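# Mount gear shaft between centres, meshing with master gear

## Task

Place the gear shaft between the centres of the closer station so that its gear meshes with the master gear, then release it.

## Robot and tools

Robot: two 6-joint arms with parallel grippers, named left_arm and right_arm. They face each other across a table. In the shared scene frame the origin is on the tabletop midway between the arms, +z is up, +x points out over the table, and left_arm sits on the +y side (root at about (-0.021, +0.356, 0) m) while right_arm is on the -y side (about (+0.021, -0.241, 0) m). The names do not say which side of a camera image an arm appears on.

execute_actions takes "actions", a list holding one item or nothing. An empty list only reports the current state. An item with "rows" is a motion: 1 to 15 rows, and "steps" up to 15 (default 15), each step lasting 1/30 s. Row k is used on step k; if steps outnumber rows, the final row is repeated. An item with only "steps" (up to 300) is a wait that returns once that many steps have elapsed since the previous result, with your reply time counted in. Optional "pictures": false leaves out camera images. A refused call moves nothing.

Every row is one flat list of 14 numbers covering both arms, even if only one moves: left_arm waist, shoulder, elbow, wrist pitch, wrist yaw, wrist roll, opening, then the same seven for right_arm. The six joint values are absolute target angles in radians, in the same terms as the Joint positions line, not offsets. Stated ranges per arm: waist -2.618 to 3.054, shoulder 0.000 to 3.142, elbow 0.000 to 3.142, wrist pitch -1.571 to 1.571, wrist yaw -1.571 to 1.571, wrist roll -2.094 to 2.094. True ends may differ by up to 0.036 rad. A target more than 0.036 rad beyond a stated end, and farther out than the joint's last reading, gets the call refused; a target past the real end is clipped there, and the result may say "joint sent to its limit" (possibly about an earlier action still running). Opening is a unitless value from -1 (closed) to +1 (fully open, pad gap 0.094 m); it is also an absolute setting.

Motion limits: each step the command sent to a joint stays within a fixed lead of its measured angle (waist 0.202, shoulder 0.258, elbow 0.238, wrist pitch 0.573, wrist yaw and roll 0.522 rad), and if the targets would move the gripper more than 70 mm from where it is, all joints are pulled back proportionally. Large moves therefore take several calls. Between calls the arms keep heading for the last row sent, until everything has nearly stopped or a step is HELD; after that only a new action makes them continue or press further. Fingers still in motion finish moving.

Results: the state line gives each gripper's end_effector_position (metres) and end_effector_quat_wxyz in the scene frame; the position is the point between the finger pads, about 1 cm short of the fingertips, and it gets less accurate at long reach. The gripper's fingers point along its +z and close along its y. Joint positions and Joint velocities list, per arm, the six joints (rad, rad/s) then the pad gap (m, m/s). grip_measured is the finger opening on the command scale, each gripper carrying its own fixed error of about 1 mm. Joint torques are total drive outputs in joint order, noisy and offset, not pure load. "joint command not followed" means the clearance check altered or blocked joint targets on some steps; HELD marks steps on which your row was partly or fully withheld. MOTOR HOT appears from 75 °C; OVER-TEMPERATURE FAULT lines report an arm being stopped (at 90 °C for 10 s, and at 100 °C the arm goes limp and drops). Avoid long heavy holds.

Gripping: away from the extremes, fingers go to where grip_measured equals the number you send. To keep an object held, command about 0.03 below its grip_measured reading; a smaller difference squeezes more gently. Pads push with roughly 50 to 62 N, less on thin parts, and can spike at first contact.

Cameras: cam_high, cam_low, cam_left_wrist, cam_right_wrist, each 504x504; the wrist ones are fisheye and ride on the hands. Calibration matrices come with the setup and may be a little off. zoom_image takes "camera" and "region" [x0, y0, x1, y1] in pixels of that camera's latest image (origin top-left, at most 504 by 504) and returns a sharper close-up. read_manual only returns licence texts. finished_scene takes "scene", the current scene number, ends and grades it irreversibly, and starts any next scene; call it only once the shaft is in place and released.

Avoid: arms colliding or pressing each other, knocking anything off the table, dropping or letting the part slip, slamming, and hard pushes. Occasional outside tugs on the held part or on loose objects can happen, so check the grip. Time spent thinking counts while the robot runs, and smooth, economical motion is preferred.

Each tool is called after "Emit:" by a JSON object that holds its "api" and its "payload".

## Session

Emit:
{"api": "execute_actions", "payload": {"actions": []}}

Scene clock: 0.00 s of 5560.00 s.
left_arm: end_effector_position=(+0.3250, -0.0203, +0.2558) grip_measured=+1.000 end_effector_quat_wxyz=(+0.414, -0.288, +0.816, -0.283) | right_arm: end_effector_position=(+0.3939, -0.4739, +0.1670) grip_measured=+1.000 end_effector_quat_wxyz=(-0.035, -0.540, +0.824, -0.166)
Joint positions: left_arm=[-0.969  1.814  1.629 -0.494 -0.659 -1.399  0.094] | right_arm=[-0.326  1.99   1.921 -1.242  0.224 -1.66   0.094]
Joint velocities: left_arm=[ 0.017 -0.002  0.002  0.007  0.022  0.022  0.   ] | right_arm=[-0.007  0.002 -0.012  0.007  0.051  0.051  0.   ]
Joint torques (N m, as the arm reports them, + toward a larger angle): no reading
camera_calibration (this result's frames):
cam_left_wrist: T_world_to_cam=[[0.146948, -0.831466, 0.53579, -0.199934], [-0.842926, -0.388695, -0.37201, 0.412696], [0.517573, -0.396965, -0.757982, 0.118996], [0, 0, 0, 1]] pos_world=[0.315663, 0.0414124, 0.350847]
cam_right_wrist: T_world_to_cam=[[0.96135, -0.219857, 0.165736, -0.494914], [-0.253927, -0.475312, 0.842378, -0.237756], [-0.106426, -0.851905, -0.512769, -0.181541], [0, 0, 0, 1]] pos_world=[0.396092, -0.376474, 0.189216]

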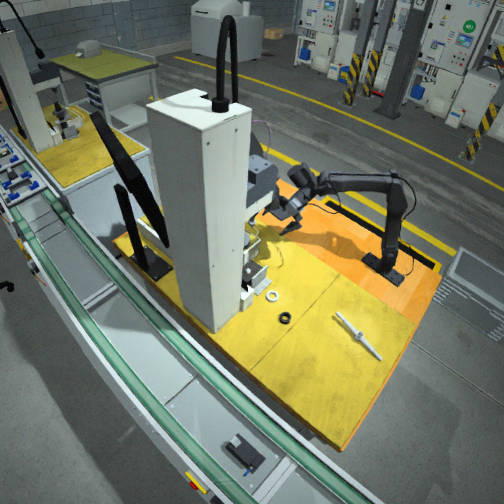

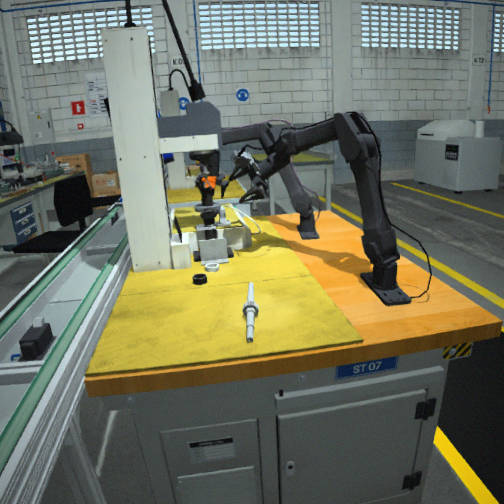

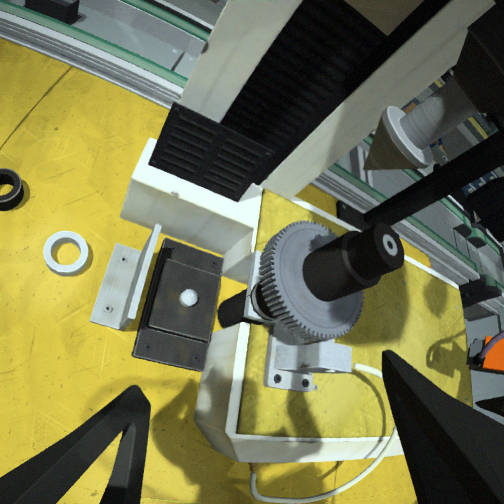

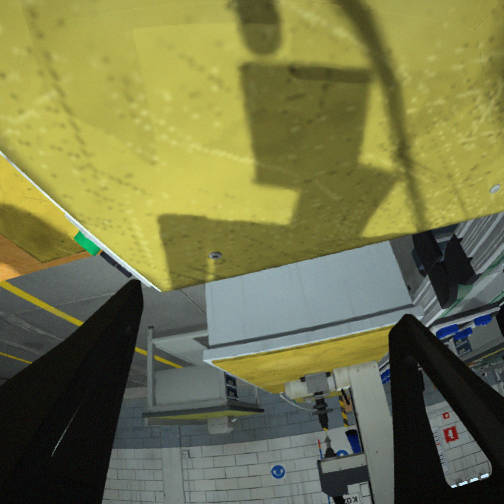

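Emit:
{"api": "execute_actions", "payload": {"actions": [{"rows":[[-0.969,1.2,1.2,-1.1,0,0,1,-0.326,1.0,1.2,-0.5,0,0,1]]}], "pictures": false}}

Emit:
{"api": "execute_actions", "payload": {"actions": [{"rows":[[0.2,1.3,1.3,-1.15,0,0,1,-0.326,0.2,0.1,0.5,0,0,1]]}], "pictures": false}}

Emit:
{"api": "execute_actions", "payload": {"actions": [{"steps":30}], "pictures": false}}

Emit:
{"api": "execute_actions", "payload": {"actions": [{"rows":[[0.2,1.3,1.3,-1.15,0,0,1,0.62,0.2,0.1,0.5,0,0,1]]}], "pictures": false}}

Emit:
{"api": "execute_actions", "payload": {"actions": [{"steps":25}]}}

Scene clock: 10.30 s of 5560.00 s.
left_arm: end_effector_position=(+0.1379, +0.1086, +0.2152) grip_measured=+1.000 end_effector_quat_wxyz=(+0.226, +0.321, +0.908, -0.147) | right_arm: end_effector_position=(+0.3258, -0.3995, +0.3593) grip_measured=+1.000 end_effector_quat_wxyz=(+0.520, +0.066, +0.820, -0.229)
Joint positions: left_arm=[-0.967  1.192  1.208 -1.045 -0.065 -0.344  0.094] | right_arm=[-0.327  1.02   1.205 -0.547  0.022 -0.327  0.094]
Joint velocities: left_arm=[ 0.007 -0.432 -0.007 -0.33   0.403  2.264  0.   ] | right_arm=[ 0.017 -0.994  0.066  0.652 -0.022  2.147  0.   ]
Joint torques (N m, as the arm reports them, + toward a larger angle): left_arm=[-0.09 -0.47  5.86  1.23 -0.02 -0.02] | right_arm=[ 0.14  1.21  6.85  1.63 -0.1  -0.01]
Steps of this call (steps 1 to 90: nothing new was sent; then 6.80 s passed at rest; steps 91 to 105: all 15 steps of this action). Readings (joint positions):
91: left_arm=[-0.967 1.798 1.611 -0.509 -0.616 -1.358] | right_arm=[-0.327 1.955 1.865 -1.162 0.198 -1.586]
92: left_arm=[-0.967 1.767 1.572 -0.552 -0.562 -1.308] | right_arm=[-0.327 1.900 1.774 -1.049 0.165 -1.495]
94: left_arm=[-0.967 1.692 1.486 -0.649 -0.457 -1.208] | right_arm=[-0.327 1.765 1.595 -0.856 0.111 -1.306]
98: left_arm=[-0.967 1.518 1.310 -0.815 -0.276 -0.978] | right_arm=[-0.327 1.429 1.270 -0.644 0.052 -0.908]
105: the state above

Scene clock: 10.80 s of 5560.00 s.
left_arm: end_effector_position=(+0.2804, +0.3666, +0.2010) grip_measured=+1.000 end_effector_quat_wxyz=(+0.213, -0.023, +0.977, +0.003) | right_arm: end_effector_position=(+0.2218, -0.3434, +0.3421) grip_measured=+1.000 end_effector_quat_wxyz=(+0.829, +0.118, +0.505, -0.211)
Joint positions: left_arm=[ 0.104  1.309  1.282 -1.113 -0.004 -0.018  0.094] | right_arm=[-0.327  0.183  0.185  0.478  0.007 -0.022  0.094]
Joint velocities: left_arm=[ 1.927  0.002  0.002 -0.081 -0.11  -0.037  0.   ] | right_arm=[ 0.007  0.066 -1.619  0.007 -0.037  0.125  0.   ]
Joint torques (N m, as the arm reports them, + toward a larger angle): left_arm=[-1.84 -5.71  7.89  0.84  0.15  0.07] | right_arm=[ 0.14  3.32  8.49  2.11 -0.08  0.11]
Steps of this call (steps 1 to 15: all 15 steps of this action). Readings (joint positions):
1: left_arm=[-0.937 1.194 1.224 -1.073 -0.034 -0.272] | right_arm=[-0.327 0.964 1.163 -0.446 0.020 -0.266]
2: left_arm=[-0.874 1.215 1.250 -1.095 -0.018 -0.217] | right_arm=[-0.327 0.893 1.090 -0.327 0.019 -0.219]
4: left_arm=[-0.726 1.262 1.279 -1.097 -0.010 -0.140] | right_arm=[-0.327 0.737 0.944 -0.134 0.016 -0.153]
8: left_arm=[-0.426 1.309 1.282 -1.106 -0.004 -0.060] | right_arm=[-0.327 0.405 0.646 0.229 0.011 -0.072]
15: the state above

Scene clock: 11.80 s of 5560.00 s.
left_arm: end_effector_position=(+0.2717, +0.3978, +0.1984) grip_measured=+1.000 end_effector_quat_wxyz=(+0.200, -0.068, +0.977, +0.017) | right_arm: end_effector_position=(+0.2386, -0.3519, +0.2860) grip_measured=+1.000 end_effector_quat_wxyz=(+0.798, +0.134, +0.554, -0.196)
Joint positions: left_arm=[ 0.207  1.309  1.282 -1.139 -0.009 -0.006  0.094] | right_arm=[-0.327  0.198  0.071  0.484  0.007 -0.007  0.094]
Joint velocities: left_arm=[-0.007 -0.017 -0.002 -0.022 -0.007 -0.081  0.   ] | right_arm=[ 0.002  0.002 -0.012 -0.037 -0.037  0.066  0.   ]
Joint torques (N m, as the arm reports them, + toward a larger angle): left_arm=[-0.56 -5.63  7.82  1.01  0.08  0.04] | right_arm=[ 0.    2.24  9.98  2.19 -0.05  0.1 ]
Steps of this call (steps 1 to 30: the robot went on to your last target). Readings (joint positions):
1: left_arm=[0.159 1.309 1.282 -1.115 -0.011 -0.017] | right_arm=[-0.327 0.187 0.136 0.471 0.007 -0.019]
2: left_arm=[0.193 1.309 1.282 -1.118 -0.017 -0.016] | right_arm=[-0.327 0.192 0.102 0.457 0.007 -0.017]
4: left_arm=[0.209 1.309 1.282 -1.125 -0.020 -0.014] | right_arm=[-0.327 0.198 0.072 0.435 0.007 -0.014]
8: left_arm=[0.207 1.309 1.282 -1.134 -0.013 -0.009] | right_arm=[-0.327 0.198 0.071 0.462 0.007 -0.009]
30: the state above
All arms were judged still, so your last target was given up. Only a new action makes them travel on or press farther. Fingers that are still opening or closing keep moving.

Scene clock: 12.30 s of 5560.00 s.
left_arm: end_effector_position=(+0.2717, +0.3978, +0.1984) grip_measured=+1.000 end_effector_quat_wxyz=(+0.200, -0.068, +0.977, +0.017) | right_arm: end_effector_position=(+0.2384, -0.1288, +0.2861) grip_measured=+1.000 end_effector_quat_wxyz=(+0.800, -0.136, +0.553, +0.189)
Joint positions: left_arm=[ 0.207  1.309  1.282 -1.139 -0.009 -0.006  0.094] | right_arm=[ 0.608  0.198  0.071  0.485 -0.01  -0.005  0.094]
Joint velocities: left_arm=[-0.017 -0.002  0.002  0.007 -0.007  0.022  0.   ] | right_arm=[ 0.168 -0.007  0.002  0.037  0.022 -0.051  0.   ]
Joint torques (N m, as the arm reports them, + toward a larger angle): left_arm=[-0.54 -5.64  7.83  1.01  0.08  0.03] | right_arm=[ 0.1   2.27 10.    2.13  0.01  0.06]
Steps of this call (steps 1 to 15: all 15 steps of this action). Readings (joint positions):
1: left_arm=[0.207 1.309 1.282 -1.139 -0.009 -0.006] | right_arm=[-0.292 0.198 0.071 0.484 0.021 -0.006]
2: left_arm=[0.207 1.309 1.282 -1.139 -0.009 -0.006] | right_arm=[-0.220 0.198 0.071 0.484 0.022 -0.005]
4: left_arm=[0.207 1.309 1.282 -1.139 -0.009 -0.006] | right_arm=[-0.069 0.198 0.071 0.484 0.015 -0.005]
8: left_arm=[0.207 1.309 1.282 -1.139 -0.009 -0.006] | right_arm=[0.231 0.198 0.071 0.484 0.007 -0.005]
15: the state above

Scene clock: 13.13 s of 5560.00 s.
left_arm: end_effector_position=(+0.2717, +0.3978, +0.1984) grip_measured=+1.000 end_effector_quat_wxyz=(+0.200, -0.068, +0.977, +0.017) | right_arm: end_effector_position=(+0.2382, -0.1284, +0.2861) grip_measured=+1.000 end_effector_quat_wxyz=(+0.799, -0.136, +0.553, +0.190)
Joint positions: left_arm=[ 0.207  1.309  1.282 -1.139 -0.009 -0.006  0.094] | right_arm=[ 0.611  0.198  0.071  0.485 -0.008 -0.005  0.094]
Joint velocities: left_arm=[-0.012 -0.017 -0.002 -0.037 -0.051 -0.007  0.   ] | right_arm=[-0.017 -0.002  0.002 -0.11   0.007  0.007  0.   ]
Joint torques (N m, as the arm reports them, + toward a larger angle): left_arm=[-0.54 -5.6   7.82  1.01  0.08  0.03] | right_arm=[0.77 2.19 9.98 2.18 0.06 0.07]
Steps of this call (steps 1 to 15: the robot went on to your last target; steps 16 to 25: nothing new was sent). Readings (joint positions):
1: left_arm=[0.207 1.309 1.282 -1.139 -0.009 -0.006] | right_arm=[0.611 0.198 0.071 0.485 -0.010 -0.005]
2: left_arm=[0.207 1.309 1.282 -1.139 -0.009 -0.006] | right_arm=[0.611 0.198 0.071 0.485 -0.009 -0.005]
4: left_arm=[0.207 1.309 1.282 -1.139 -0.009 -0.006] | right_arm=[0.611 0.198 0.071 0.485 -0.009 -0.005]
8: left_arm=[0.207 1.309 1.282 -1.139 -0.009 -0.006] | right_arm=[0.611 0.198 0.071 0.485 -0.008 -0.005]
25: the state above
All arms were judged still, so your last target was given up. Only a new action makes them travel on or press farther. Fingers that are still opening or closing keep moving.
camera_calibration (this result's frames):
cam_left_wrist: T_world_to_cam=[[-0.0653225, -0.988019, -0.139827, 0.440348], [-0.9968, 0.0581385, 0.0548646, 0.288329], [-0.0460779, 0.142964, -0.988655, 0.253167], [0, 0, 0, 1]] pos_world=[0.327836, 0.382115, 0.296049]
cam_right_wrist: T_world_to_cam=[[0.420492, -0.890585, 0.173333, -0.248554], [-0.271502, -0.305801, -0.912563, 0.314695], [0.865721, 0.336665, -0.370383, 0.0375844], [0, 0, 0, 1]] pos_world=[0.157418, -0.137778, 0.344182]

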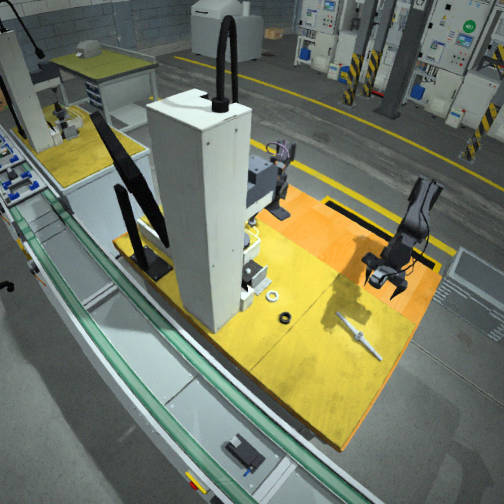

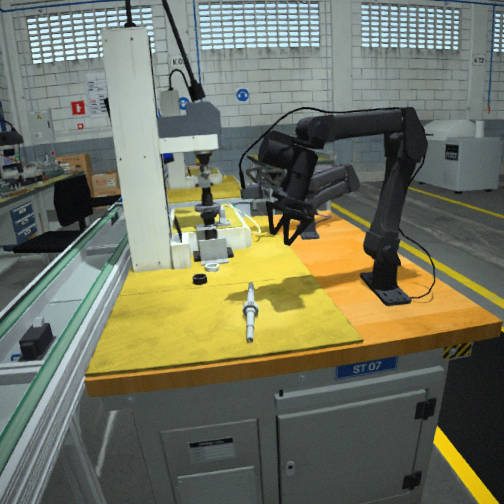

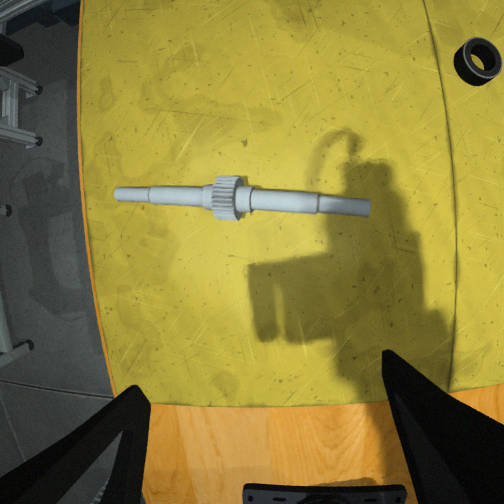

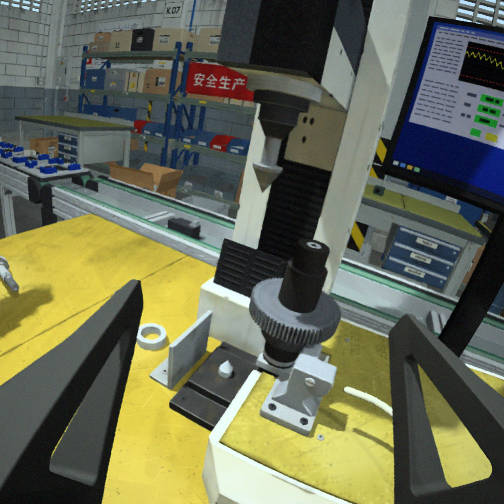

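Emit:
{"api": "execute_actions", "payload": {"actions": [{"rows":[[0.25,2.04,1.77,-1.34,0.2,1.89,0.2,0.62,0.2,0.1,0.5,0,0,1]]}], "pictures": false}}

Emit:
{"api": "execute_actions", "payload": {"actions": [{"steps":30}], "pictures": false}}

Emit:
{"api": "execute_actions", "payload": {"actions": [{"rows":[[0.25,2.08,1.62,-1.16,0.2,1.89,0.2,0.62,0.2,0.1,0.5,0,0,1]]}]}}

Scene clock: 26.70 s of 5560.00 s.
left_arm: end_effector_position=(+0.3624, +0.3919, +0.0745) grip_measured=+0.203 end_effector_quat_wxyz=(+0.034, +0.589, +0.803, -0.087) | right_arm: end_effector_position=(+0.2382, -0.1284, +0.2861) grip_measured=+1.000 end_effector_quat_wxyz=(+0.799, -0.136, +0.553, +0.190)
Joint positions: left_arm=[ 0.243  2.098  1.75  -1.301  0.17   1.441  0.056] | right_arm=[ 0.611  0.198  0.071  0.485 -0.008 -0.005  0.094]
Joint velocities: left_arm=[ 0.002 -0.022  0.002 -0.271  0.066  2.821  0.   ] | right_arm=[-0.012 -0.007 -0.002 -0.066  0.007  0.11   0.   ]
Joint torques (N m, as the arm reports them, + toward a larger angle): left_arm=[  0.66 -18.     7.2    0.2    0.34   0.  ] | right_arm=[ 0.85  2.14 10.03  2.19  0.07  0.08]
Steps of this call (steps 1 to 90: nothing new was sent; then 10.07 s passed at rest; steps 91 to 105: all 15 steps of this action). Readings (joint positions):
91: left_arm=[0.215 1.346 1.327 -1.196 0.021 0.076] | right_arm=[0.611 0.198 0.071 0.485 -0.008 -0.005]
92: left_arm=[0.225 1.413 1.411 -1.259 0.056 0.178] | right_arm=[0.611 0.198 0.071 0.485 -0.008 -0.005]
94: left_arm=[0.238 1.575 1.590 -1.296 0.104 0.379] | right_arm=[0.611 0.198 0.071 0.485 -0.008 -0.005]
98: left_arm=[0.243 1.869 1.771 -1.265 0.154 0.747] | right_arm=[0.611 0.198 0.071 0.485 -0.008 -0.005]
105: the state above

Scene clock: 27.70 s of 5560.00 s.
left_arm: end_effector_position=(+0.3598, +0.3892, +0.0906) grip_measured=+0.202 end_effector_quat_wxyz=(+0.064, +0.751, +0.653, -0.070) | right_arm: end_effector_position=(+0.2382, -0.1284, +0.2861) grip_measured=+1.000 end_effector_quat_wxyz=(+0.799, -0.136, +0.553, +0.190)
Joint positions: left_arm=[ 0.243  2.056  1.75  -1.32   0.183  1.883  0.056] | right_arm=[ 0.611  0.198  0.071  0.485 -0.008 -0.005  0.094]
Joint velocities: left_arm=[-0.002 -0.002  0.002 -0.037 -0.022  0.037 -0.   ] | right_arm=[ 0.007 -0.007 -0.002 -0.066  0.051  0.007  0.   ]
Joint torques (N m, as the arm reports them, + toward a larger angle): left_arm=[  0.62 -13.84   7.26   0.06   0.3    0.03] | right_arm=[0.81 2.18 9.9  2.19 0.08 0.06]
Steps of this call (steps 1 to 30: the robot went on to your last target). Readings (joint positions):
1: left_arm=[0.243 2.092 1.750 -1.305 0.171 1.529] | right_arm=[0.611 0.198 0.071 0.485 -0.008 -0.005]
2: left_arm=[0.243 2.083 1.750 -1.309 0.174 1.600] | right_arm=[0.611 0.198 0.071 0.485 -0.008 -0.005]
4: left_arm=[0.243 2.067 1.750 -1.314 0.177 1.703] | right_arm=[0.611 0.198 0.071 0.485 -0.008 -0.005]
8: left_arm=[0.243 2.056 1.750 -1.320 0.181 1.810] | right_arm=[0.611 0.198 0.071 0.485 -0.008 -0.005]
30: the state above

Scene clock: 28.20 s of 5560.00 s.
left_arm: end_effector_position=(+0.3611, +0.3889, +0.0491) grip_measured=+0.202 end_effector_quat_wxyz=(+0.065, +0.751, +0.653, -0.071) | right_arm: end_effector_position=(+0.2382, -0.1285, +0.2861) grip_measured=+1.000 end_effector_quat_wxyz=(+0.799, -0.136, +0.553, +0.190)
Joint positions: left_arm=[ 0.243  2.083  1.625 -1.166  0.186  1.884  0.056] | right_arm=[ 0.611  0.198  0.071  0.485 -0.008 -0.005  0.094]
Joint velocities: left_arm=[ 0.007 -0.007 -0.002 -0.022  0.022 -0.11   0.001] | right_arm=[-0.002 -0.007  0.007 -0.007 -0.037 -0.007  0.   ]
Joint torques (N m, as the arm reports them, + toward a larger angle): left_arm=[  0.59 -12.75   5.13   0.24   0.27   0.04] | right_arm=[0.8  2.1  9.89 2.15 0.09 0.05]
Steps of this call (steps 1 to 15: all 15 steps of this action). Readings (joint positions):
1: left_arm=[0.243 2.053 1.730 -1.293 0.184 1.883] | right_arm=[0.611 0.198 0.071 0.485 -0.008 -0.005]
2: left_arm=[0.243 2.050 1.702 -1.262 0.185 1.883] | right_arm=[0.611 0.198 0.071 0.485 -0.008 -0.005]
4: left_arm=[0.243 2.060 1.654 -1.225 0.186 1.883] | right_arm=[0.611 0.198 0.071 0.485 -0.008 -0.005]
8: left_arm=[0.243 2.083 1.625 -1.192 0.186 1.884] | right_arm=[0.611 0.198 0.071 0.485 -0.008 -0.005]
15: the state above
camera_calibration (this result's frames):
cam_left_wrist: T_world_to_cam=[[-0.928651, 0.358823, -0.0940941, 0.202196], [0.325164, 0.909476, 0.259078, -0.432287], [0.17854, 0.209997, -0.961262, 0.00244923], [0, 0, 0, 1]] pos_world=[0.327896, 0.320088, 0.133376]
cam_right_wrist: T_world_to_cam=[[0.420184, -0.890756, 0.173202, -0.248532], [-0.271667, -0.305595, -0.912584, 0.314756], [0.865819, 0.3364, -0.370395, 0.037524], [0, 0, 0, 1]] pos_world=[0.157449, -0.137817, 0.344186]

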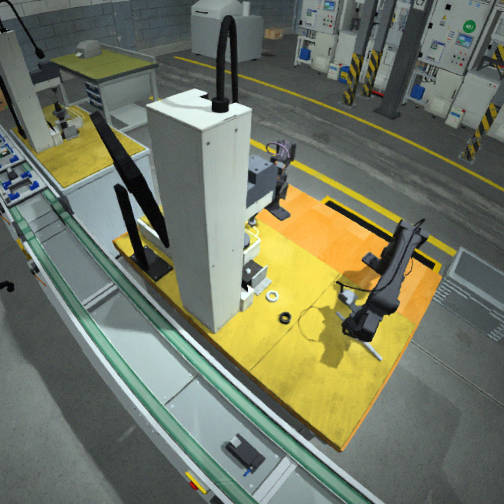

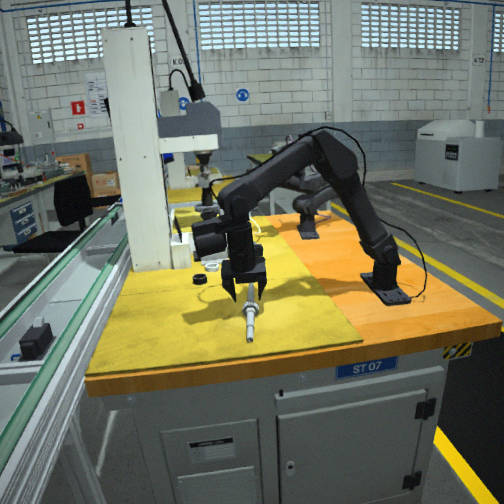

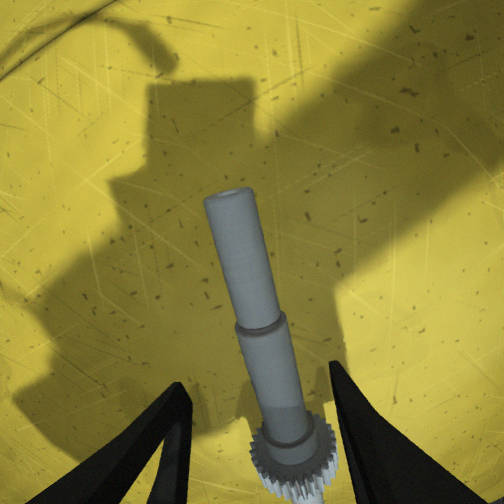

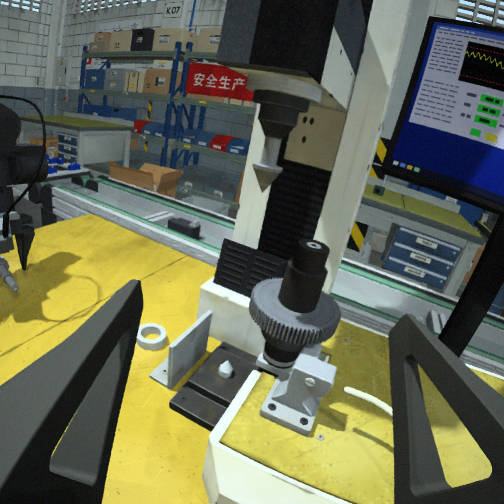

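Emit:
{"api": "execute_actions", "payload": {"actions": [{"rows":[[0.235,2.105,1.56,-1.115,0.2,1.89,0.2,0.62,0.2,0.1,0.5,0,0,1]]}], "pictures": false}}

Emit:
{"api": "execute_actions", "payload": {"actions": [{"rows":[[0.235,2.105,1.56,-1.115,0.2,1.89,-0.75,0.62,0.2,0.1,0.5,0,0,1]]}]}}

Emit:
{"api": "execute_actions", "payload": {"actions": [{"rows":[[0.235,1.7,1.5,-1.1,0.2,1.6,-0.75,0.62,0.2,0.1,0.5,0,0,1]]}], "pictures": false}}

Emit:
{"api": "execute_actions", "payload": {"actions": [{"rows":[[0,1.5,0.95,0.7,0.5,1.5,-0.75,0.62,0.2,0.1,0.5,0,0,1]]}], "pictures": false}}

Emit:
{"api": "execute_actions", "payload": {"actions": [{"steps":40}], "pictures": false}}

Emit:
{"api": "execute_actions", "payload": {"actions": [{"rows":[[-0.5,1.75,0.95,1.15,0.8,-0.15,-0.75,0.62,0.2,0.1,0.5,0,0,1]]}], "pictures": false}}

Emit:
{"api": "execute_actions", "payload": {"actions": [{"steps":40}]}}

Scene clock: 40.10 s of 5560.00 s.
left_arm: end_effector_position=(+0.3550, +0.3878, +0.0310) grip_measured=+0.202 end_effector_quat_wxyz=(+0.060, +0.750, +0.653, -0.079) | right_arm: end_effector_position=(+0.2382, -0.1285, +0.2861) grip_measured=+1.000 end_effector_quat_wxyz=(+0.799, -0.136, +0.553, +0.190)
Joint positions: left_arm=[ 0.243  2.097  1.571 -1.118  0.186  1.884  0.056] | right_arm=[ 0.611  0.198  0.071  0.485 -0.008 -0.005  0.094]
Joint velocities: left_arm=[-0.002 -0.012 -0.012  0.007 -0.007 -0.007  0.001] | right_arm=[ 0.002 -0.002 -0.002  0.066  0.095  0.007  0.   ]
Joint torques (N m, as the arm reports them, + toward a larger angle): left_arm=[ -0.65 -11.62   4.61   0.21   0.26   0.05] | right_arm=[0.8  2.28 9.99 2.17 0.08 0.06]
Steps of this call (steps 1 to 15: the robot went on to your last target; steps 16 to 90: nothing new was sent; then 8.40 s passed at rest; steps 91 to 105: all 15 steps of this action). Readings (joint positions):
91: left_arm=[0.243 2.083 1.617 -1.151 0.186 1.884] | right_arm=[0.611 0.198 0.071 0.485 -0.008 -0.005]
92: left_arm=[0.243 2.083 1.607 -1.142 0.186 1.884] | right_arm=[0.611 0.198 0.071 0.485 -0.008 -0.005]
94: left_arm=[0.243 2.088 1.584 -1.131 0.186 1.884] | right_arm=[0.611 0.198 0.071 0.485 -0.008 -0.005]
98: left_arm=[0.243 2.097 1.571 -1.127 0.186 1.884] | right_arm=[0.611 0.198 0.071 0.485 -0.008 -0.005]
105: the state above

Scene clock: 40.60 s of 5560.00 s.
left_arm: end_effector_position=(+0.3551, +0.3876, +0.0309) grip_measured=-0.668 end_effector_quat_wxyz=(+0.061, +0.751, +0.653, -0.079) | right_arm: end_effector_position=(+0.2382, -0.1285, +0.2861) grip_measured=+1.000 end_effector_quat_wxyz=(+0.799, -0.136, +0.553, +0.190)
Joint positions: left_arm=[ 0.243  2.097  1.57  -1.117  0.186  1.885  0.016] | right_arm=[ 0.611  0.198  0.071  0.485 -0.008 -0.005  0.094]
Joint velocities: left_arm=[-0.007  0.012 -0.002 -0.037  0.037  0.007  0.   ] | right_arm=[ 0.002 -0.012 -0.007 -0.007 -0.037  0.007  0.   ]
Joint torques (N m, as the arm reports them, + toward a larger angle): left_arm=[ -0.66 -11.67   4.56   0.24   0.26   0.02] | right_arm=[ 0.8   2.04 10.06  2.17  0.05  0.08]
Steps of this call (steps 1 to 15: all 15 steps of this action). Readings (joint positions):
1: left_arm=[0.243 2.097 1.571 -1.118 0.186 1.884] | right_arm=[0.611 0.198 0.071 0.485 -0.008 -0.005]
2: left_arm=[0.243 2.097 1.571 -1.117 0.186 1.884] | right_arm=[0.611 0.198 0.071 0.485 -0.008 -0.005]
4: left_arm=[0.243 2.097 1.570 -1.118 0.186 1.883] | right_arm=[0.611 0.198 0.071 0.485 -0.008 -0.005]
8: left_arm=[0.243 2.097 1.570 -1.117 0.186 1.885] | right_arm=[0.611 0.198 0.071 0.485 -0.008 -0.005]
15: the state above
camera_calibration (this result's frames):
cam_left_wrist: T_world_to_cam=[[-0.929778, 0.359824, -0.0777166, 0.194954], [0.331369, 0.91004, 0.249042, -0.426583], [0.160336, 0.2058, -0.96537, -0.0055309], [0, 0, 0, 1]] pos_world=[0.323507, 0.319197, 0.116049]
cam_right_wrist: T_world_to_cam=[[0.420184, -0.890756, 0.173202, -0.248532], [-0.271667, -0.305595, -0.912584, 0.314756], [0.865819, 0.3364, -0.370395, 0.037524], [0, 0, 0, 1]] pos_world=[0.157449, -0.137817, 0.344186]

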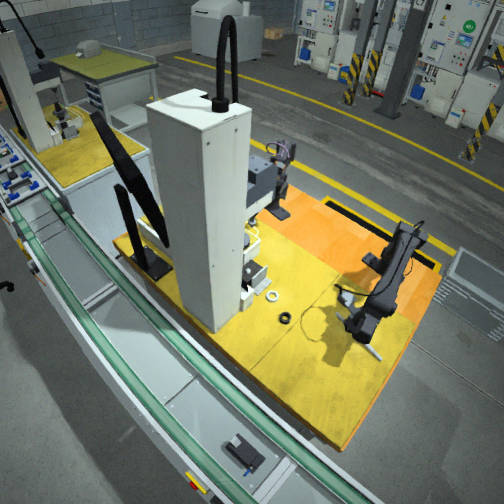

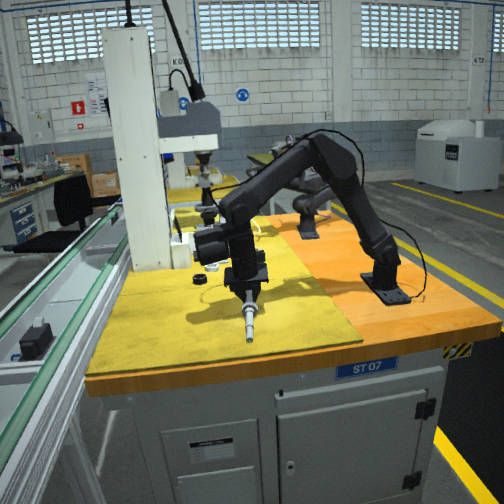

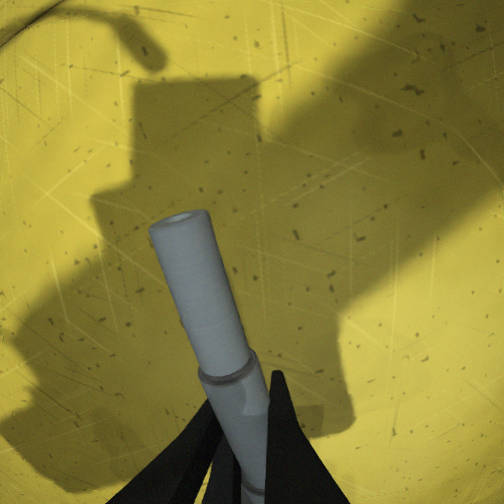

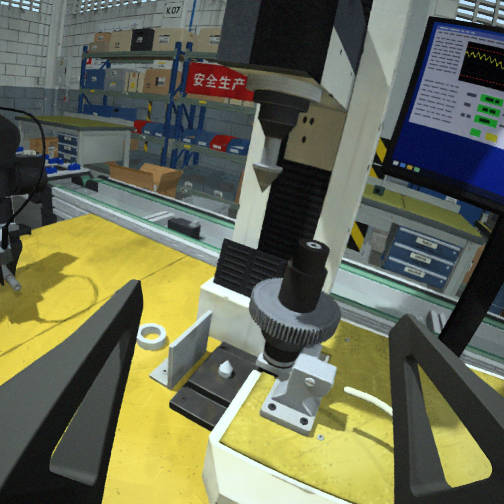

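Scene clock: 41.10 s of 5560.00 s.
left_arm: end_effector_position=(+0.3479, +0.3849, +0.1501) grip_measured=-0.668 end_effector_quat_wxyz=(+0.154, +0.663, +0.731, +0.038) | right_arm: end_effector_position=(+0.2382, -0.1285, +0.2861) grip_measured=+1.000 end_effector_quat_wxyz=(+0.799, -0.136, +0.553, +0.190)
Joint positions: left_arm=[ 0.243  1.703  1.491 -1.103  0.194  1.616  0.016] | right_arm=[ 0.611  0.198  0.071  0.485 -0.008 -0.005  0.094]
Joint velocities: left_arm=[ 0.002  0.1   -0.002 -0.066  0.022 -0.037  0.001] | right_arm=[-0.007 -0.007 -0.002  0.051  0.051  0.022  0.   ]
Joint torques (N m, as the arm reports them, + toward a larger angle): left_arm=[ -0.61 -10.23   6.96   0.94   0.17  -0.04] | right_arm=[0.77 2.22 9.96 2.2  0.06 0.06]
Steps of this call (steps 1 to 15: all 15 steps of this action). Readings (joint positions):
1: left_arm=[0.243 2.073 1.551 -1.097 0.187 1.847] | right_arm=[0.611 0.198 0.071 0.485 -0.008 -0.005]
2: left_arm=[0.243 2.036 1.521 -1.078 0.187 1.805] | right_arm=[0.611 0.198 0.071 0.485 -0.008 -0.005]
4: left_arm=[0.243 1.944 1.487 -1.091 0.188 1.745] | right_arm=[0.611 0.198 0.071 0.485 -0.008 -0.005]
8: left_arm=[0.243 1.753 1.483 -1.097 0.191 1.666] | right_arm=[0.611 0.198 0.071 0.485 -0.008 -0.005]
15: the state above

Scene clock: 41.60 s of 5560.00 s.
left_arm: end_effector_position=(+0.3899, +0.2399, +0.1326) grip_measured=-0.668 end_effector_quat_wxyz=(+0.442, +0.700, +0.551, +0.105) | right_arm: end_effector_position=(+0.2382, -0.1285, +0.2861) grip_measured=+1.000 end_effector_quat_wxyz=(+0.799, -0.136, +0.553, +0.190)
Joint positions: left_arm=[-0.018  1.55   0.906 -0.07   0.458  1.504  0.016] | right_arm=[ 0.611  0.198  0.071  0.485 -0.008 -0.005  0.094]
Joint velocities: left_arm=[ 0.056 -0.012 -0.012  1.443 -0.022 -0.051  0.   ] | right_arm=[-0.012 -0.002 -0.002 -0.037 -0.007 -0.051  0.   ]
Joint torques (N m, as the arm reports them, + toward a larger angle): left_arm=[  0.52 -10.42   8.66   2.37   0.47   0.02] | right_arm=[0.83 2.13 9.9  2.18 0.03 0.06]
Steps of this call (steps 1 to 15: all 15 steps of this action). Readings (joint positions):
1: left_arm=[0.232 1.689 1.455 -1.051 0.205 1.600] | right_arm=[0.611 0.198 0.071 0.485 -0.008 -0.005]
2: left_arm=[0.209 1.661 1.395 -0.968 0.218 1.589] | right_arm=[0.611 0.198 0.071 0.485 -0.008 -0.005]
4: left_arm=[0.129 1.606 1.268 -0.807 0.270 1.565] | right_arm=[0.611 0.198 0.071 0.485 -0.008 -0.005]
8: left_arm=[-0.018 1.539 0.978 -0.395 0.423 1.528] | right_arm=[0.611 0.198 0.071 0.485 -0.008 -0.005]
15: the state above

Scene clock: 42.93 s of 5560.00 s.
left_arm: end_effector_position=(+0.4438, +0.2347, +0.2689) grip_measured=-0.668 end_effector_quat_wxyz=(+0.620, +0.618, +0.383, +0.295) | right_arm: end_effector_position=(+0.2382, -0.1285, +0.2861) grip_measured=+1.000 end_effector_quat_wxyz=(+0.799, -0.136, +0.553, +0.190)
Joint positions: left_arm=[-0.008  1.55   0.906  0.58   0.489  1.489  0.016] | right_arm=[ 0.611  0.198  0.071  0.485 -0.008 -0.005  0.094]
Joint velocities: left_arm=[-0.002 -0.002 -0.007  0.007  0.037  0.051 -0.001] | right_arm=[-0.002 -0.002 -0.017  0.022 -0.007 -0.022  0.   ]
Joint torques (N m, as the arm reports them, + toward a larger angle): left_arm=[  0.63 -12.68  10.51   3.14   0.13   0.08] | right_arm=[0.82 2.31 9.97 2.14 0.07 0.08]
Steps of this call (steps 1 to 40: the robot went on to your last target). Readings (joint positions):
1: left_arm=[-0.016 1.550 0.906 -0.022 0.458 1.502] | right_arm=[0.611 0.198 0.071 0.485 -0.008 -0.005]
2: left_arm=[-0.015 1.550 0.906 0.025 0.458 1.501] | right_arm=[0.611 0.198 0.071 0.485 -0.008 -0.005]
4: left_arm=[-0.013 1.550 0.906 0.117 0.458 1.499] | right_arm=[0.611 0.198 0.071 0.485 -0.008 -0.005]
8: left_arm=[-0.013 1.550 0.906 0.286 0.460 1.494] | right_arm=[0.611 0.198 0.071 0.485 -0.008 -0.005]
40: the state above

Scene clock: 43.43 s of 5560.00 s.
left_arm: end_effector_position=(+0.3079, -0.0133, +0.2369) grip_measured=-0.668 end_effector_quat_wxyz=(+0.649, +0.543, +0.426, -0.319) | right_arm: end_effector_position=(+0.2382, -0.1285, +0.2861) grip_measured=+1.000 end_effector_quat_wxyz=(+0.799, -0.136, +0.553, +0.190)
Joint positions: left_arm=[-0.517  1.799  0.914  0.949  0.769  0.404  0.016] | right_arm=[ 0.611  0.198  0.071  0.485 -0.008 -0.005  0.094]
Joint velocities: left_arm=[-0.335  0.002  0.002  0.711  0.549 -2.923 -0.001] | right_arm=[ 0.007  0.012  0.002 -0.081 -0.007 -0.037  0.   ]
Joint torques (N m, as the arm reports them, + toward a larger angle): left_arm=[  3.16 -14.49   8.92   2.67  -0.5    0.07] | right_arm=[ 0.86  2.23 10.11  2.16  0.05  0.11]
Steps of this call (steps 1 to 15: all 15 steps of this action). Readings (joint positions):
1: left_arm=[-0.019 1.568 0.906 0.618 0.501 1.436] | right_arm=[0.611 0.198 0.071 0.485 -0.008 -0.005]
2: left_arm=[-0.039 1.600 0.909 0.683 0.514 1.370] | right_arm=[0.611 0.198 0.071 0.485 -0.008 -0.005]
4: left_arm=[-0.109 1.669 0.914 0.782 0.557 1.241] | right_arm=[0.611 0.198 0.071 0.485 -0.008 -0.005]
8: left_arm=[-0.283 1.767 0.914 0.844 0.641 0.982] | right_arm=[0.611 0.198 0.071 0.485 -0.008 -0.005]
15: the state above

Scene clock: 44.77 s of 5560.00 s.
left_arm: end_effector_position=(+0.3046, -0.0091, +0.2569) grip_measured=-0.668 end_effector_quat_wxyz=(+0.570, +0.421, +0.514, -0.484) | right_arm: end_effector_position=(+0.2382, -0.1285, +0.2861) grip_measured=+1.000 end_effector_quat_wxyz=(+0.799, -0.136, +0.553, +0.190)
Joint positions: left_arm=[-0.504  1.799  0.914  1.054  0.803 -0.141  0.016] | right_arm=[ 0.611  0.198  0.071  0.485 -0.008 -0.005  0.094]
Joint velocities: left_arm=[-0.007 -0.012 -0.002  0.066 -0.051 -0.066 -0.001] | right_arm=[ 0.002 -0.002  0.007 -0.037 -0.022 -0.037  0.   ]
Joint torques (N m, as the arm reports them, + toward a larger angle): left_arm=[  0.36 -14.43   8.83   2.72  -0.11  -0.11] | right_arm=[0.87 2.16 9.94 2.12 0.08 0.1 ]
Steps of this call (steps 1 to 40: the robot went on to your last target). Readings (joint positions):
1: left_arm=[-0.524 1.799 0.914 0.973 0.785 0.303] | right_arm=[0.611 0.198 0.071 0.485 -0.008 -0.005]
2: left_arm=[-0.525 1.799 0.914 0.992 0.796 0.212] | right_arm=[0.611 0.198 0.071 0.485 -0.008 -0.005]
4: left_arm=[-0.520 1.799 0.914 1.016 0.802 0.080] | right_arm=[0.611 0.198 0.071 0.485 -0.008 -0.005]
8: left_arm=[-0.505 1.799 0.914 1.039 0.803 -0.053] | right_arm=[0.611 0.198 0.071 0.485 -0.008 -0.005]
40: the state above
camera_calibration (this result's frames):
cam_left_wrist: T_world_to_cam=[[-0.945937, -0.242919, -0.214927, 0.342923], [0.119286, 0.355655, -0.926974, 0.256529], [0.301619, -0.902497, -0.30745, 0.0802541], [0, 0, 0, 1]] pos_world=[0.269577, 0.0644957, 0.336173]
cam_right_wrist: T_world_to_cam=[[0.420184, -0.890756, 0.173202, -0.248532], [-0.271667, -0.305595, -0.912584, 0.314756], [0.865819, 0.3364, -0.370395, 0.037524], [0, 0, 0, 1]] pos_world=[0.157449, -0.137817, 0.344186]

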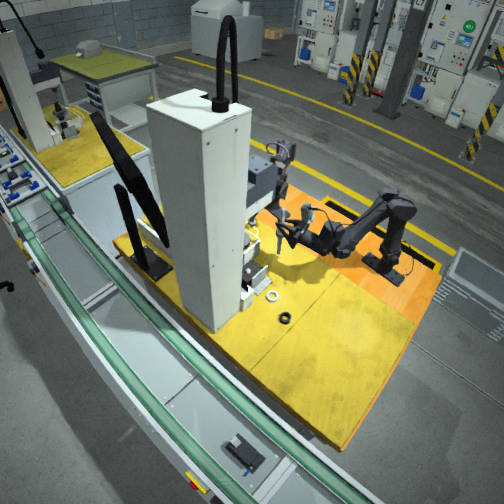

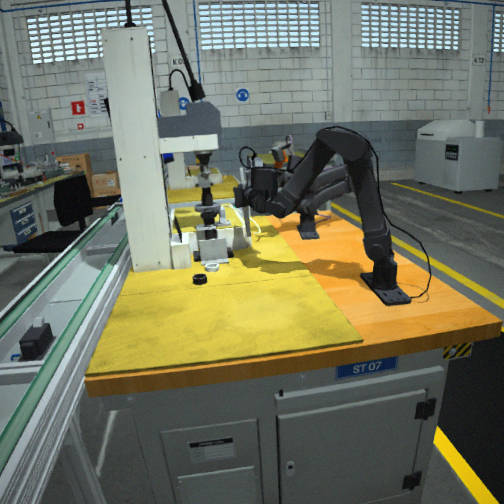

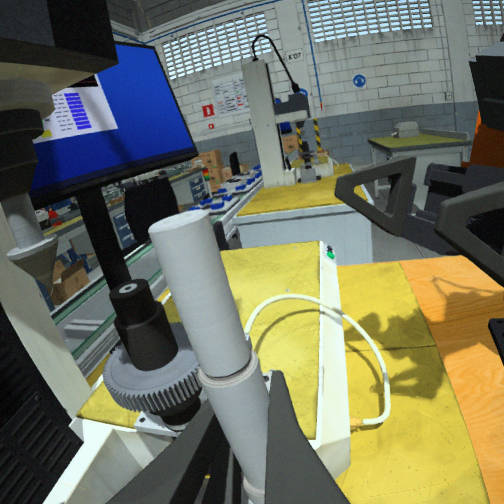

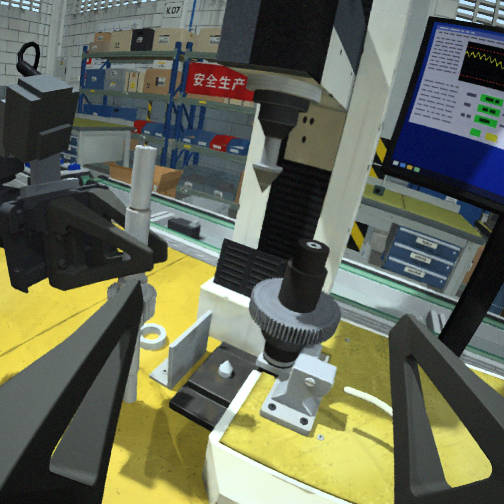

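Emit:
{"api": "execute_actions", "payload": {"actions": [{"rows":[[-0.49,1.88,1.07,1.2,0.8,-0.18,-0.75,0.62,0.2,0.1,0.5,0,0,1]],"steps":10}], "pictures": false}}

Emit:
{"api": "execute_actions", "payload": {"actions": [{"rows":[[-0.465,1.98,1.18,1.25,0.8,-0.22,-0.75,0.62,0.2,0.1,0.5,0,0,1]],"steps":10}], "pictures": false}}

Emit:
{"api": "execute_actions", "payload": {"actions": [{"rows":[[-0.43,2.085,1.29,1.3,0.8,-0.26,-0.75,0.62,0.2,0.1,0.5,0,0,1]],"steps":10}], "pictures": false}}

Emit:
{"api": "execute_actions", "payload": {"actions": [{"rows":[[-0.41,2.14,1.345,1.325,0.8,-0.28,-0.75,0.62,0.2,0.1,0.5,0,0,1]],"steps":10}], "pictures": false}}

Emit:
{"api": "execute_actions", "payload": {"actions": [{"rows":[[-0.395,2.19,1.397,1.345,0.8,-0.29,-0.75,0.62,0.2,0.1,0.5,0,0,1]]}]}}

Emit:
{"api": "zoom_image", "payload": {"camera": "cam_right_wrist", "region": [160, 290, 300, 430]}}

Emit:
{"api": "zoom_image", "payload": {"camera": "cam_high", "region": [230, 210, 300, 280]}}

Scene clock: 59.40 s of 5560.00 s.
left_arm: end_effector_position=(+0.3290, -0.0193, +0.2629) grip_measured=-0.668 end_effector_quat_wxyz=(+0.583, +0.415, +0.500, -0.487) | right_arm: end_effector_position=(+0.2382, -0.1285, +0.2861) grip_measured=+1.000 end_effector_quat_wxyz=(+0.799, -0.136, +0.553, +0.190)
Joint positions: left_arm=[-0.494  1.899  1.028  1.095  0.807 -0.167  0.016] | right_arm=[ 0.611  0.198  0.071  0.485 -0.008 -0.005  0.094]
Joint velocities: left_arm=[-0.002 -0.012  0.002  0.125  0.037 -0.007  0.001] | right_arm=[ 0.012  0.002 -0.007 -0.081  0.022 -0.066  0.   ]
Joint torques (N m, as the arm reports them, + toward a larger angle): left_arm=[  0.38 -12.8    9.44   2.69  -0.21  -0.07] | right_arm=[0.86 2.29 9.88 2.15 0.07 0.07]
Steps of this call (steps 1 to 15: the robot went on to your last target; steps 16 to 90: nothing new was sent; then 11.30 s passed at rest; steps 91 to 100: all 10 steps of this action). Readings (joint positions):
91: left_arm=[-0.503 1.812 0.930 1.060 0.813 -0.146] | right_arm=[0.611 0.198 0.071 0.485 -0.008 -0.005]
92: left_arm=[-0.503 1.838 0.963 1.069 0.821 -0.153] | right_arm=[0.611 0.198 0.071 0.485 -0.008 -0.005]
94: left_arm=[-0.502 1.883 1.016 1.085 0.813 -0.159] | right_arm=[0.611 0.198 0.071 0.485 -0.008 -0.005]
98: left_arm=[-0.494 1.899 1.028 1.093 0.807 -0.165] | right_arm=[0.611 0.198 0.071 0.485 -0.008 -0.005]
100: the state above

Scene clock: 59.73 s of 5560.00 s.
left_arm: end_effector_position=(+0.3588, -0.0217, +0.2640) grip_measured=-0.668 end_effector_quat_wxyz=(+0.596, +0.404, +0.493, -0.489) | right_arm: end_effector_position=(+0.2382, -0.1285, +0.2861) grip_measured=+1.000 end_effector_quat_wxyz=(+0.799, -0.136, +0.553, +0.190)
Joint positions: left_arm=[-0.465  2.002  1.137  1.143  0.813 -0.205  0.016] | right_arm=[ 0.611  0.198  0.071  0.485 -0.008 -0.005  0.094]
Joint velocities: left_arm=[ 0.012  0.002  0.002 -0.081 -0.007  0.037 -0.   ] | right_arm=[-0.017  0.012  0.002 -0.051  0.007  0.037  0.   ]
Joint torques (N m, as the arm reports them, + toward a larger angle): left_arm=[  0.12 -14.1    9.38   2.74  -0.27  -0.1 ] | right_arm=[ 0.77  2.17 10.06  2.17  0.04  0.06]
Steps of this call (steps 1 to 10: all 10 steps of this action). Readings (joint positions):
1: left_arm=[-0.491 1.912 1.044 1.105 0.818 -0.175] | right_arm=[0.611 0.198 0.071 0.485 -0.008 -0.005]
2: left_arm=[-0.489 1.938 1.078 1.118 0.828 -0.184] | right_arm=[0.611 0.198 0.071 0.485 -0.008 -0.005]
4: left_arm=[-0.483 1.981 1.128 1.136 0.818 -0.193] | right_arm=[0.611 0.198 0.071 0.485 -0.008 -0.005]
8: left_arm=[-0.467 2.001 1.137 1.143 0.813 -0.202] | right_arm=[0.611 0.198 0.071 0.485 -0.008 -0.005]
10: the state above

Scene clock: 60.07 s of 5560.00 s.
left_arm: end_effector_position=(+0.3915, -0.0183, +0.2607) grip_measured=-0.668 end_effector_quat_wxyz=(+0.611, +0.390, +0.487, -0.488) | right_arm: end_effector_position=(+0.2382, -0.1285, +0.2861) grip_measured=+1.000 end_effector_quat_wxyz=(+0.799, -0.136, +0.553, +0.190)
Joint positions: left_arm=[-0.428  2.11   1.247  1.194  0.818 -0.245  0.016] | right_arm=[ 0.611  0.198  0.071  0.485 -0.008 -0.005  0.094]
Joint velocities: left_arm=[ 0.007 -0.007 -0.002 -0.007  0.007 -0.051  0.001] | right_arm=[-0.002 -0.017  0.007 -0.051 -0.051 -0.095  0.   ]
Joint torques (N m, as the arm reports them, + toward a larger angle): left_arm=[ -0.08 -15.5    9.42   2.7   -0.34  -0.09] | right_arm=[0.81 2.27 9.93 2.15 0.09 0.07]
Steps of this call (steps 1 to 10: all 10 steps of this action). Readings (joint positions):
1: left_arm=[-0.463 2.017 1.155 1.154 0.824 -0.213] | right_arm=[0.611 0.198 0.071 0.485 -0.008 -0.005]
2: left_arm=[-0.460 2.043 1.190 1.169 0.833 -0.224] | right_arm=[0.611 0.198 0.071 0.485 -0.008 -0.005]
4: left_arm=[-0.451 2.085 1.240 1.188 0.824 -0.232] | right_arm=[0.611 0.198 0.071 0.485 -0.008 -0.005]
8: left_arm=[-0.430 2.108 1.247 1.194 0.818 -0.242] | right_arm=[0.611 0.198 0.071 0.485 -0.008 -0.005]
10: the state above

Scene clock: 60.40 s of 5560.00 s.
left_arm: end_effector_position=(+0.4040, -0.0173, +0.2590) grip_measured=-0.668 end_effector_quat_wxyz=(+0.617, +0.385, +0.481, -0.490) | right_arm: end_effector_position=(+0.2382, -0.1285, +0.2861) grip_measured=+1.000 end_effector_quat_wxyz=(+0.799, -0.136, +0.553, +0.190)
Joint positions: left_arm=[-0.414  2.161  1.299  1.224  0.823 -0.268  0.016] | right_arm=[ 0.611  0.198  0.071  0.485 -0.008 -0.005  0.094]
Joint velocities: left_arm=[-0.002 -0.002 -0.002  0.007 -0.051 -0.037  0.001] | right_arm=[-0.022 -0.002 -0.002  0.022 -0.095 -0.095  0.   ]
Joint torques (N m, as the arm reports them, + toward a larger angle): left_arm=[  0.39 -15.61   9.66   2.62  -0.42  -0.1 ] | right_arm=[0.83 2.15 9.89 2.17 0.07 0.08]
Steps of this call (steps 1 to 10: all 10 steps of this action). Readings (joint positions):
1: left_arm=[-0.427 2.117 1.256 1.200 0.823 -0.250] | right_arm=[0.611 0.198 0.071 0.485 -0.008 -0.005]
2: left_arm=[-0.427 2.130 1.273 1.209 0.826 -0.255] | right_arm=[0.611 0.198 0.071 0.485 -0.008 -0.005]
4: left_arm=[-0.423 2.149 1.296 1.219 0.824 -0.260] | right_arm=[0.611 0.198 0.071 0.485 -0.008 -0.005]
8: left_arm=[-0.415 2.160 1.299 1.224 0.823 -0.266] | right_arm=[0.611 0.198 0.071 0.485 -0.008 -0.005]
10: the state above

Scene clock: 60.90 s of 5560.00 s.
left_arm: end_effector_position=(+0.4176, -0.0150, +0.2558) grip_measured=-0.668 end_effector_quat_wxyz=(+0.625, +0.381, +0.476, -0.488) | right_arm: end_effector_position=(+0.2382, -0.1285, +0.2861) grip_measured=+1.000 end_effector_quat_wxyz=(+0.799, -0.136, +0.553, +0.190)
Joint positions: left_arm=[-0.399  2.212  1.35   1.25   0.826 -0.28   0.016] | right_arm=[ 0.611  0.198  0.071  0.485 -0.008 -0.005  0.094]
Joint velocities: left_arm=[ 0.012 -0.007 -0.007  0.022 -0.022 -0.081 -0.   ] | right_arm=[-0.017 -0.022  0.007 -0.022  0.037  0.007  0.   ]
Joint torques (N m, as the arm reports them, + toward a larger angle): left_arm=[  0.31 -16.11   9.65   2.55  -0.46  -0.08] | right_arm=[0.72 2.34 9.8  2.17 0.07 0.07]
Steps of this call (steps 1 to 15: all 15 steps of this action). Readings (joint positions):
1: left_arm=[-0.413 2.168 1.308 1.229 0.828 -0.271] | right_arm=[0.611 0.198 0.071 0.485 -0.008 -0.005]
2: left_arm=[-0.412 2.181 1.325 1.236 0.831 -0.274] | right_arm=[0.611 0.198 0.071 0.485 -0.008 -0.005]
4: left_arm=[-0.408 2.199 1.347 1.244 0.827 -0.276] | right_arm=[0.611 0.198 0.071 0.485 -0.008 -0.005]
8: left_arm=[-0.400 2.210 1.350 1.246 0.826 -0.278] | right_arm=[0.611 0.198 0.071 0.485 -0.008 -0.005]
15: the state above
camera_calibration (this result's frames):
cam_left_wrist: T_world_to_cam=[[-0.91656, -0.326062, -0.231519, 0.438921], [0.157569, 0.237643, -0.958487, 0.234439], [0.367545, -0.914991, -0.166436, -0.0232721], [0, 0, 0, 1]] pos_world=[0.37391, 0.0661089, 0.322452]
cam_right_wrist: T_world_to_cam=[[0.420184, -0.890756, 0.173202, -0.248532], [-0.271667, -0.305595, -0.912584, 0.314756], [0.865819, 0.3364, -0.370395, 0.037524], [0, 0, 0, 1]] pos_world=[0.157449, -0.137817, 0.344186]

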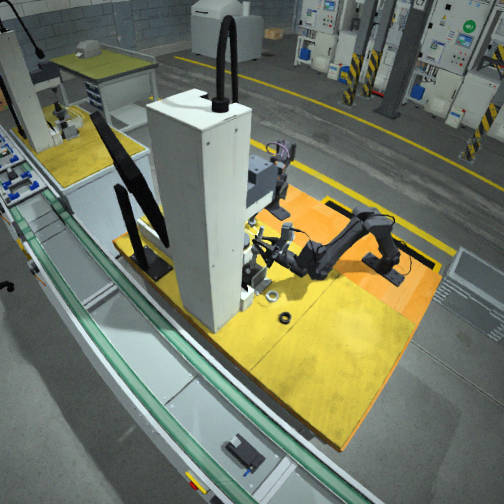

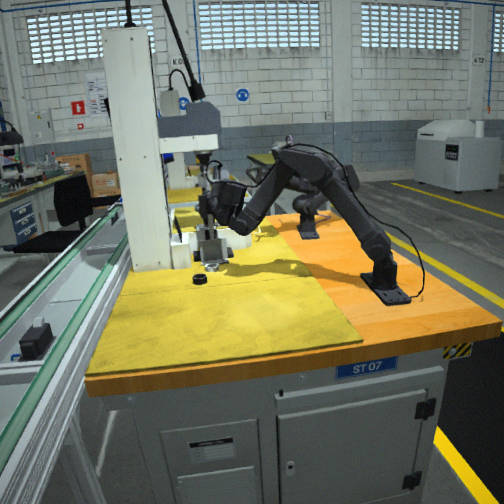

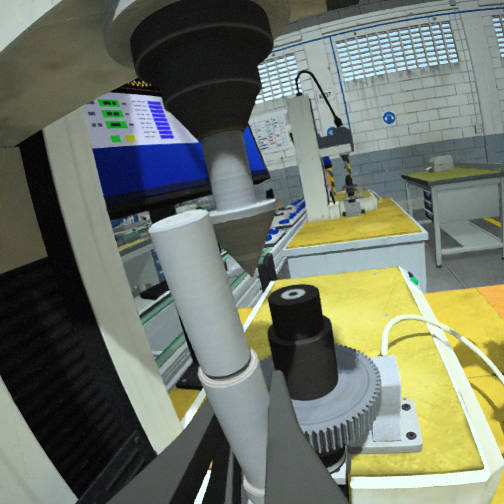

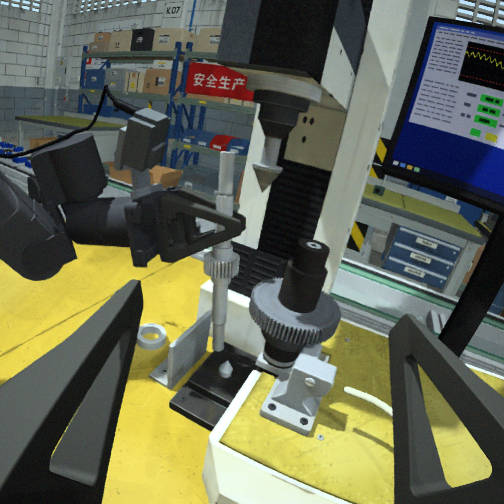

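Region (160, 290, 300, 430) of cam_right_wrist's 504x504 image, scaled by 3.600, with more detail than that image has.

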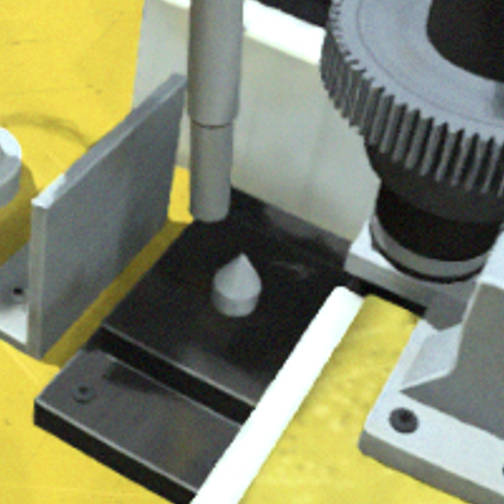

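Region (230, 210, 300, 280) of cam_high's 504x504 image, scaled by 7.200, with more detail than that image has.

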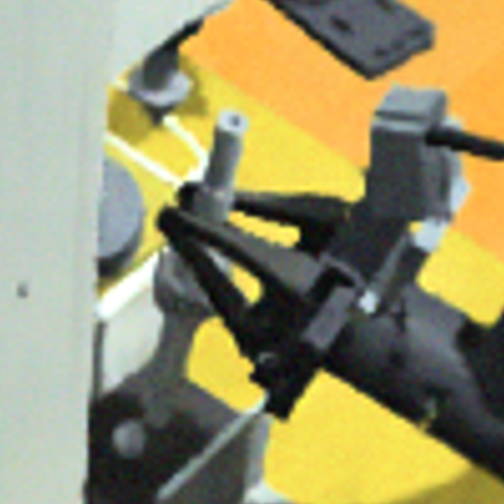

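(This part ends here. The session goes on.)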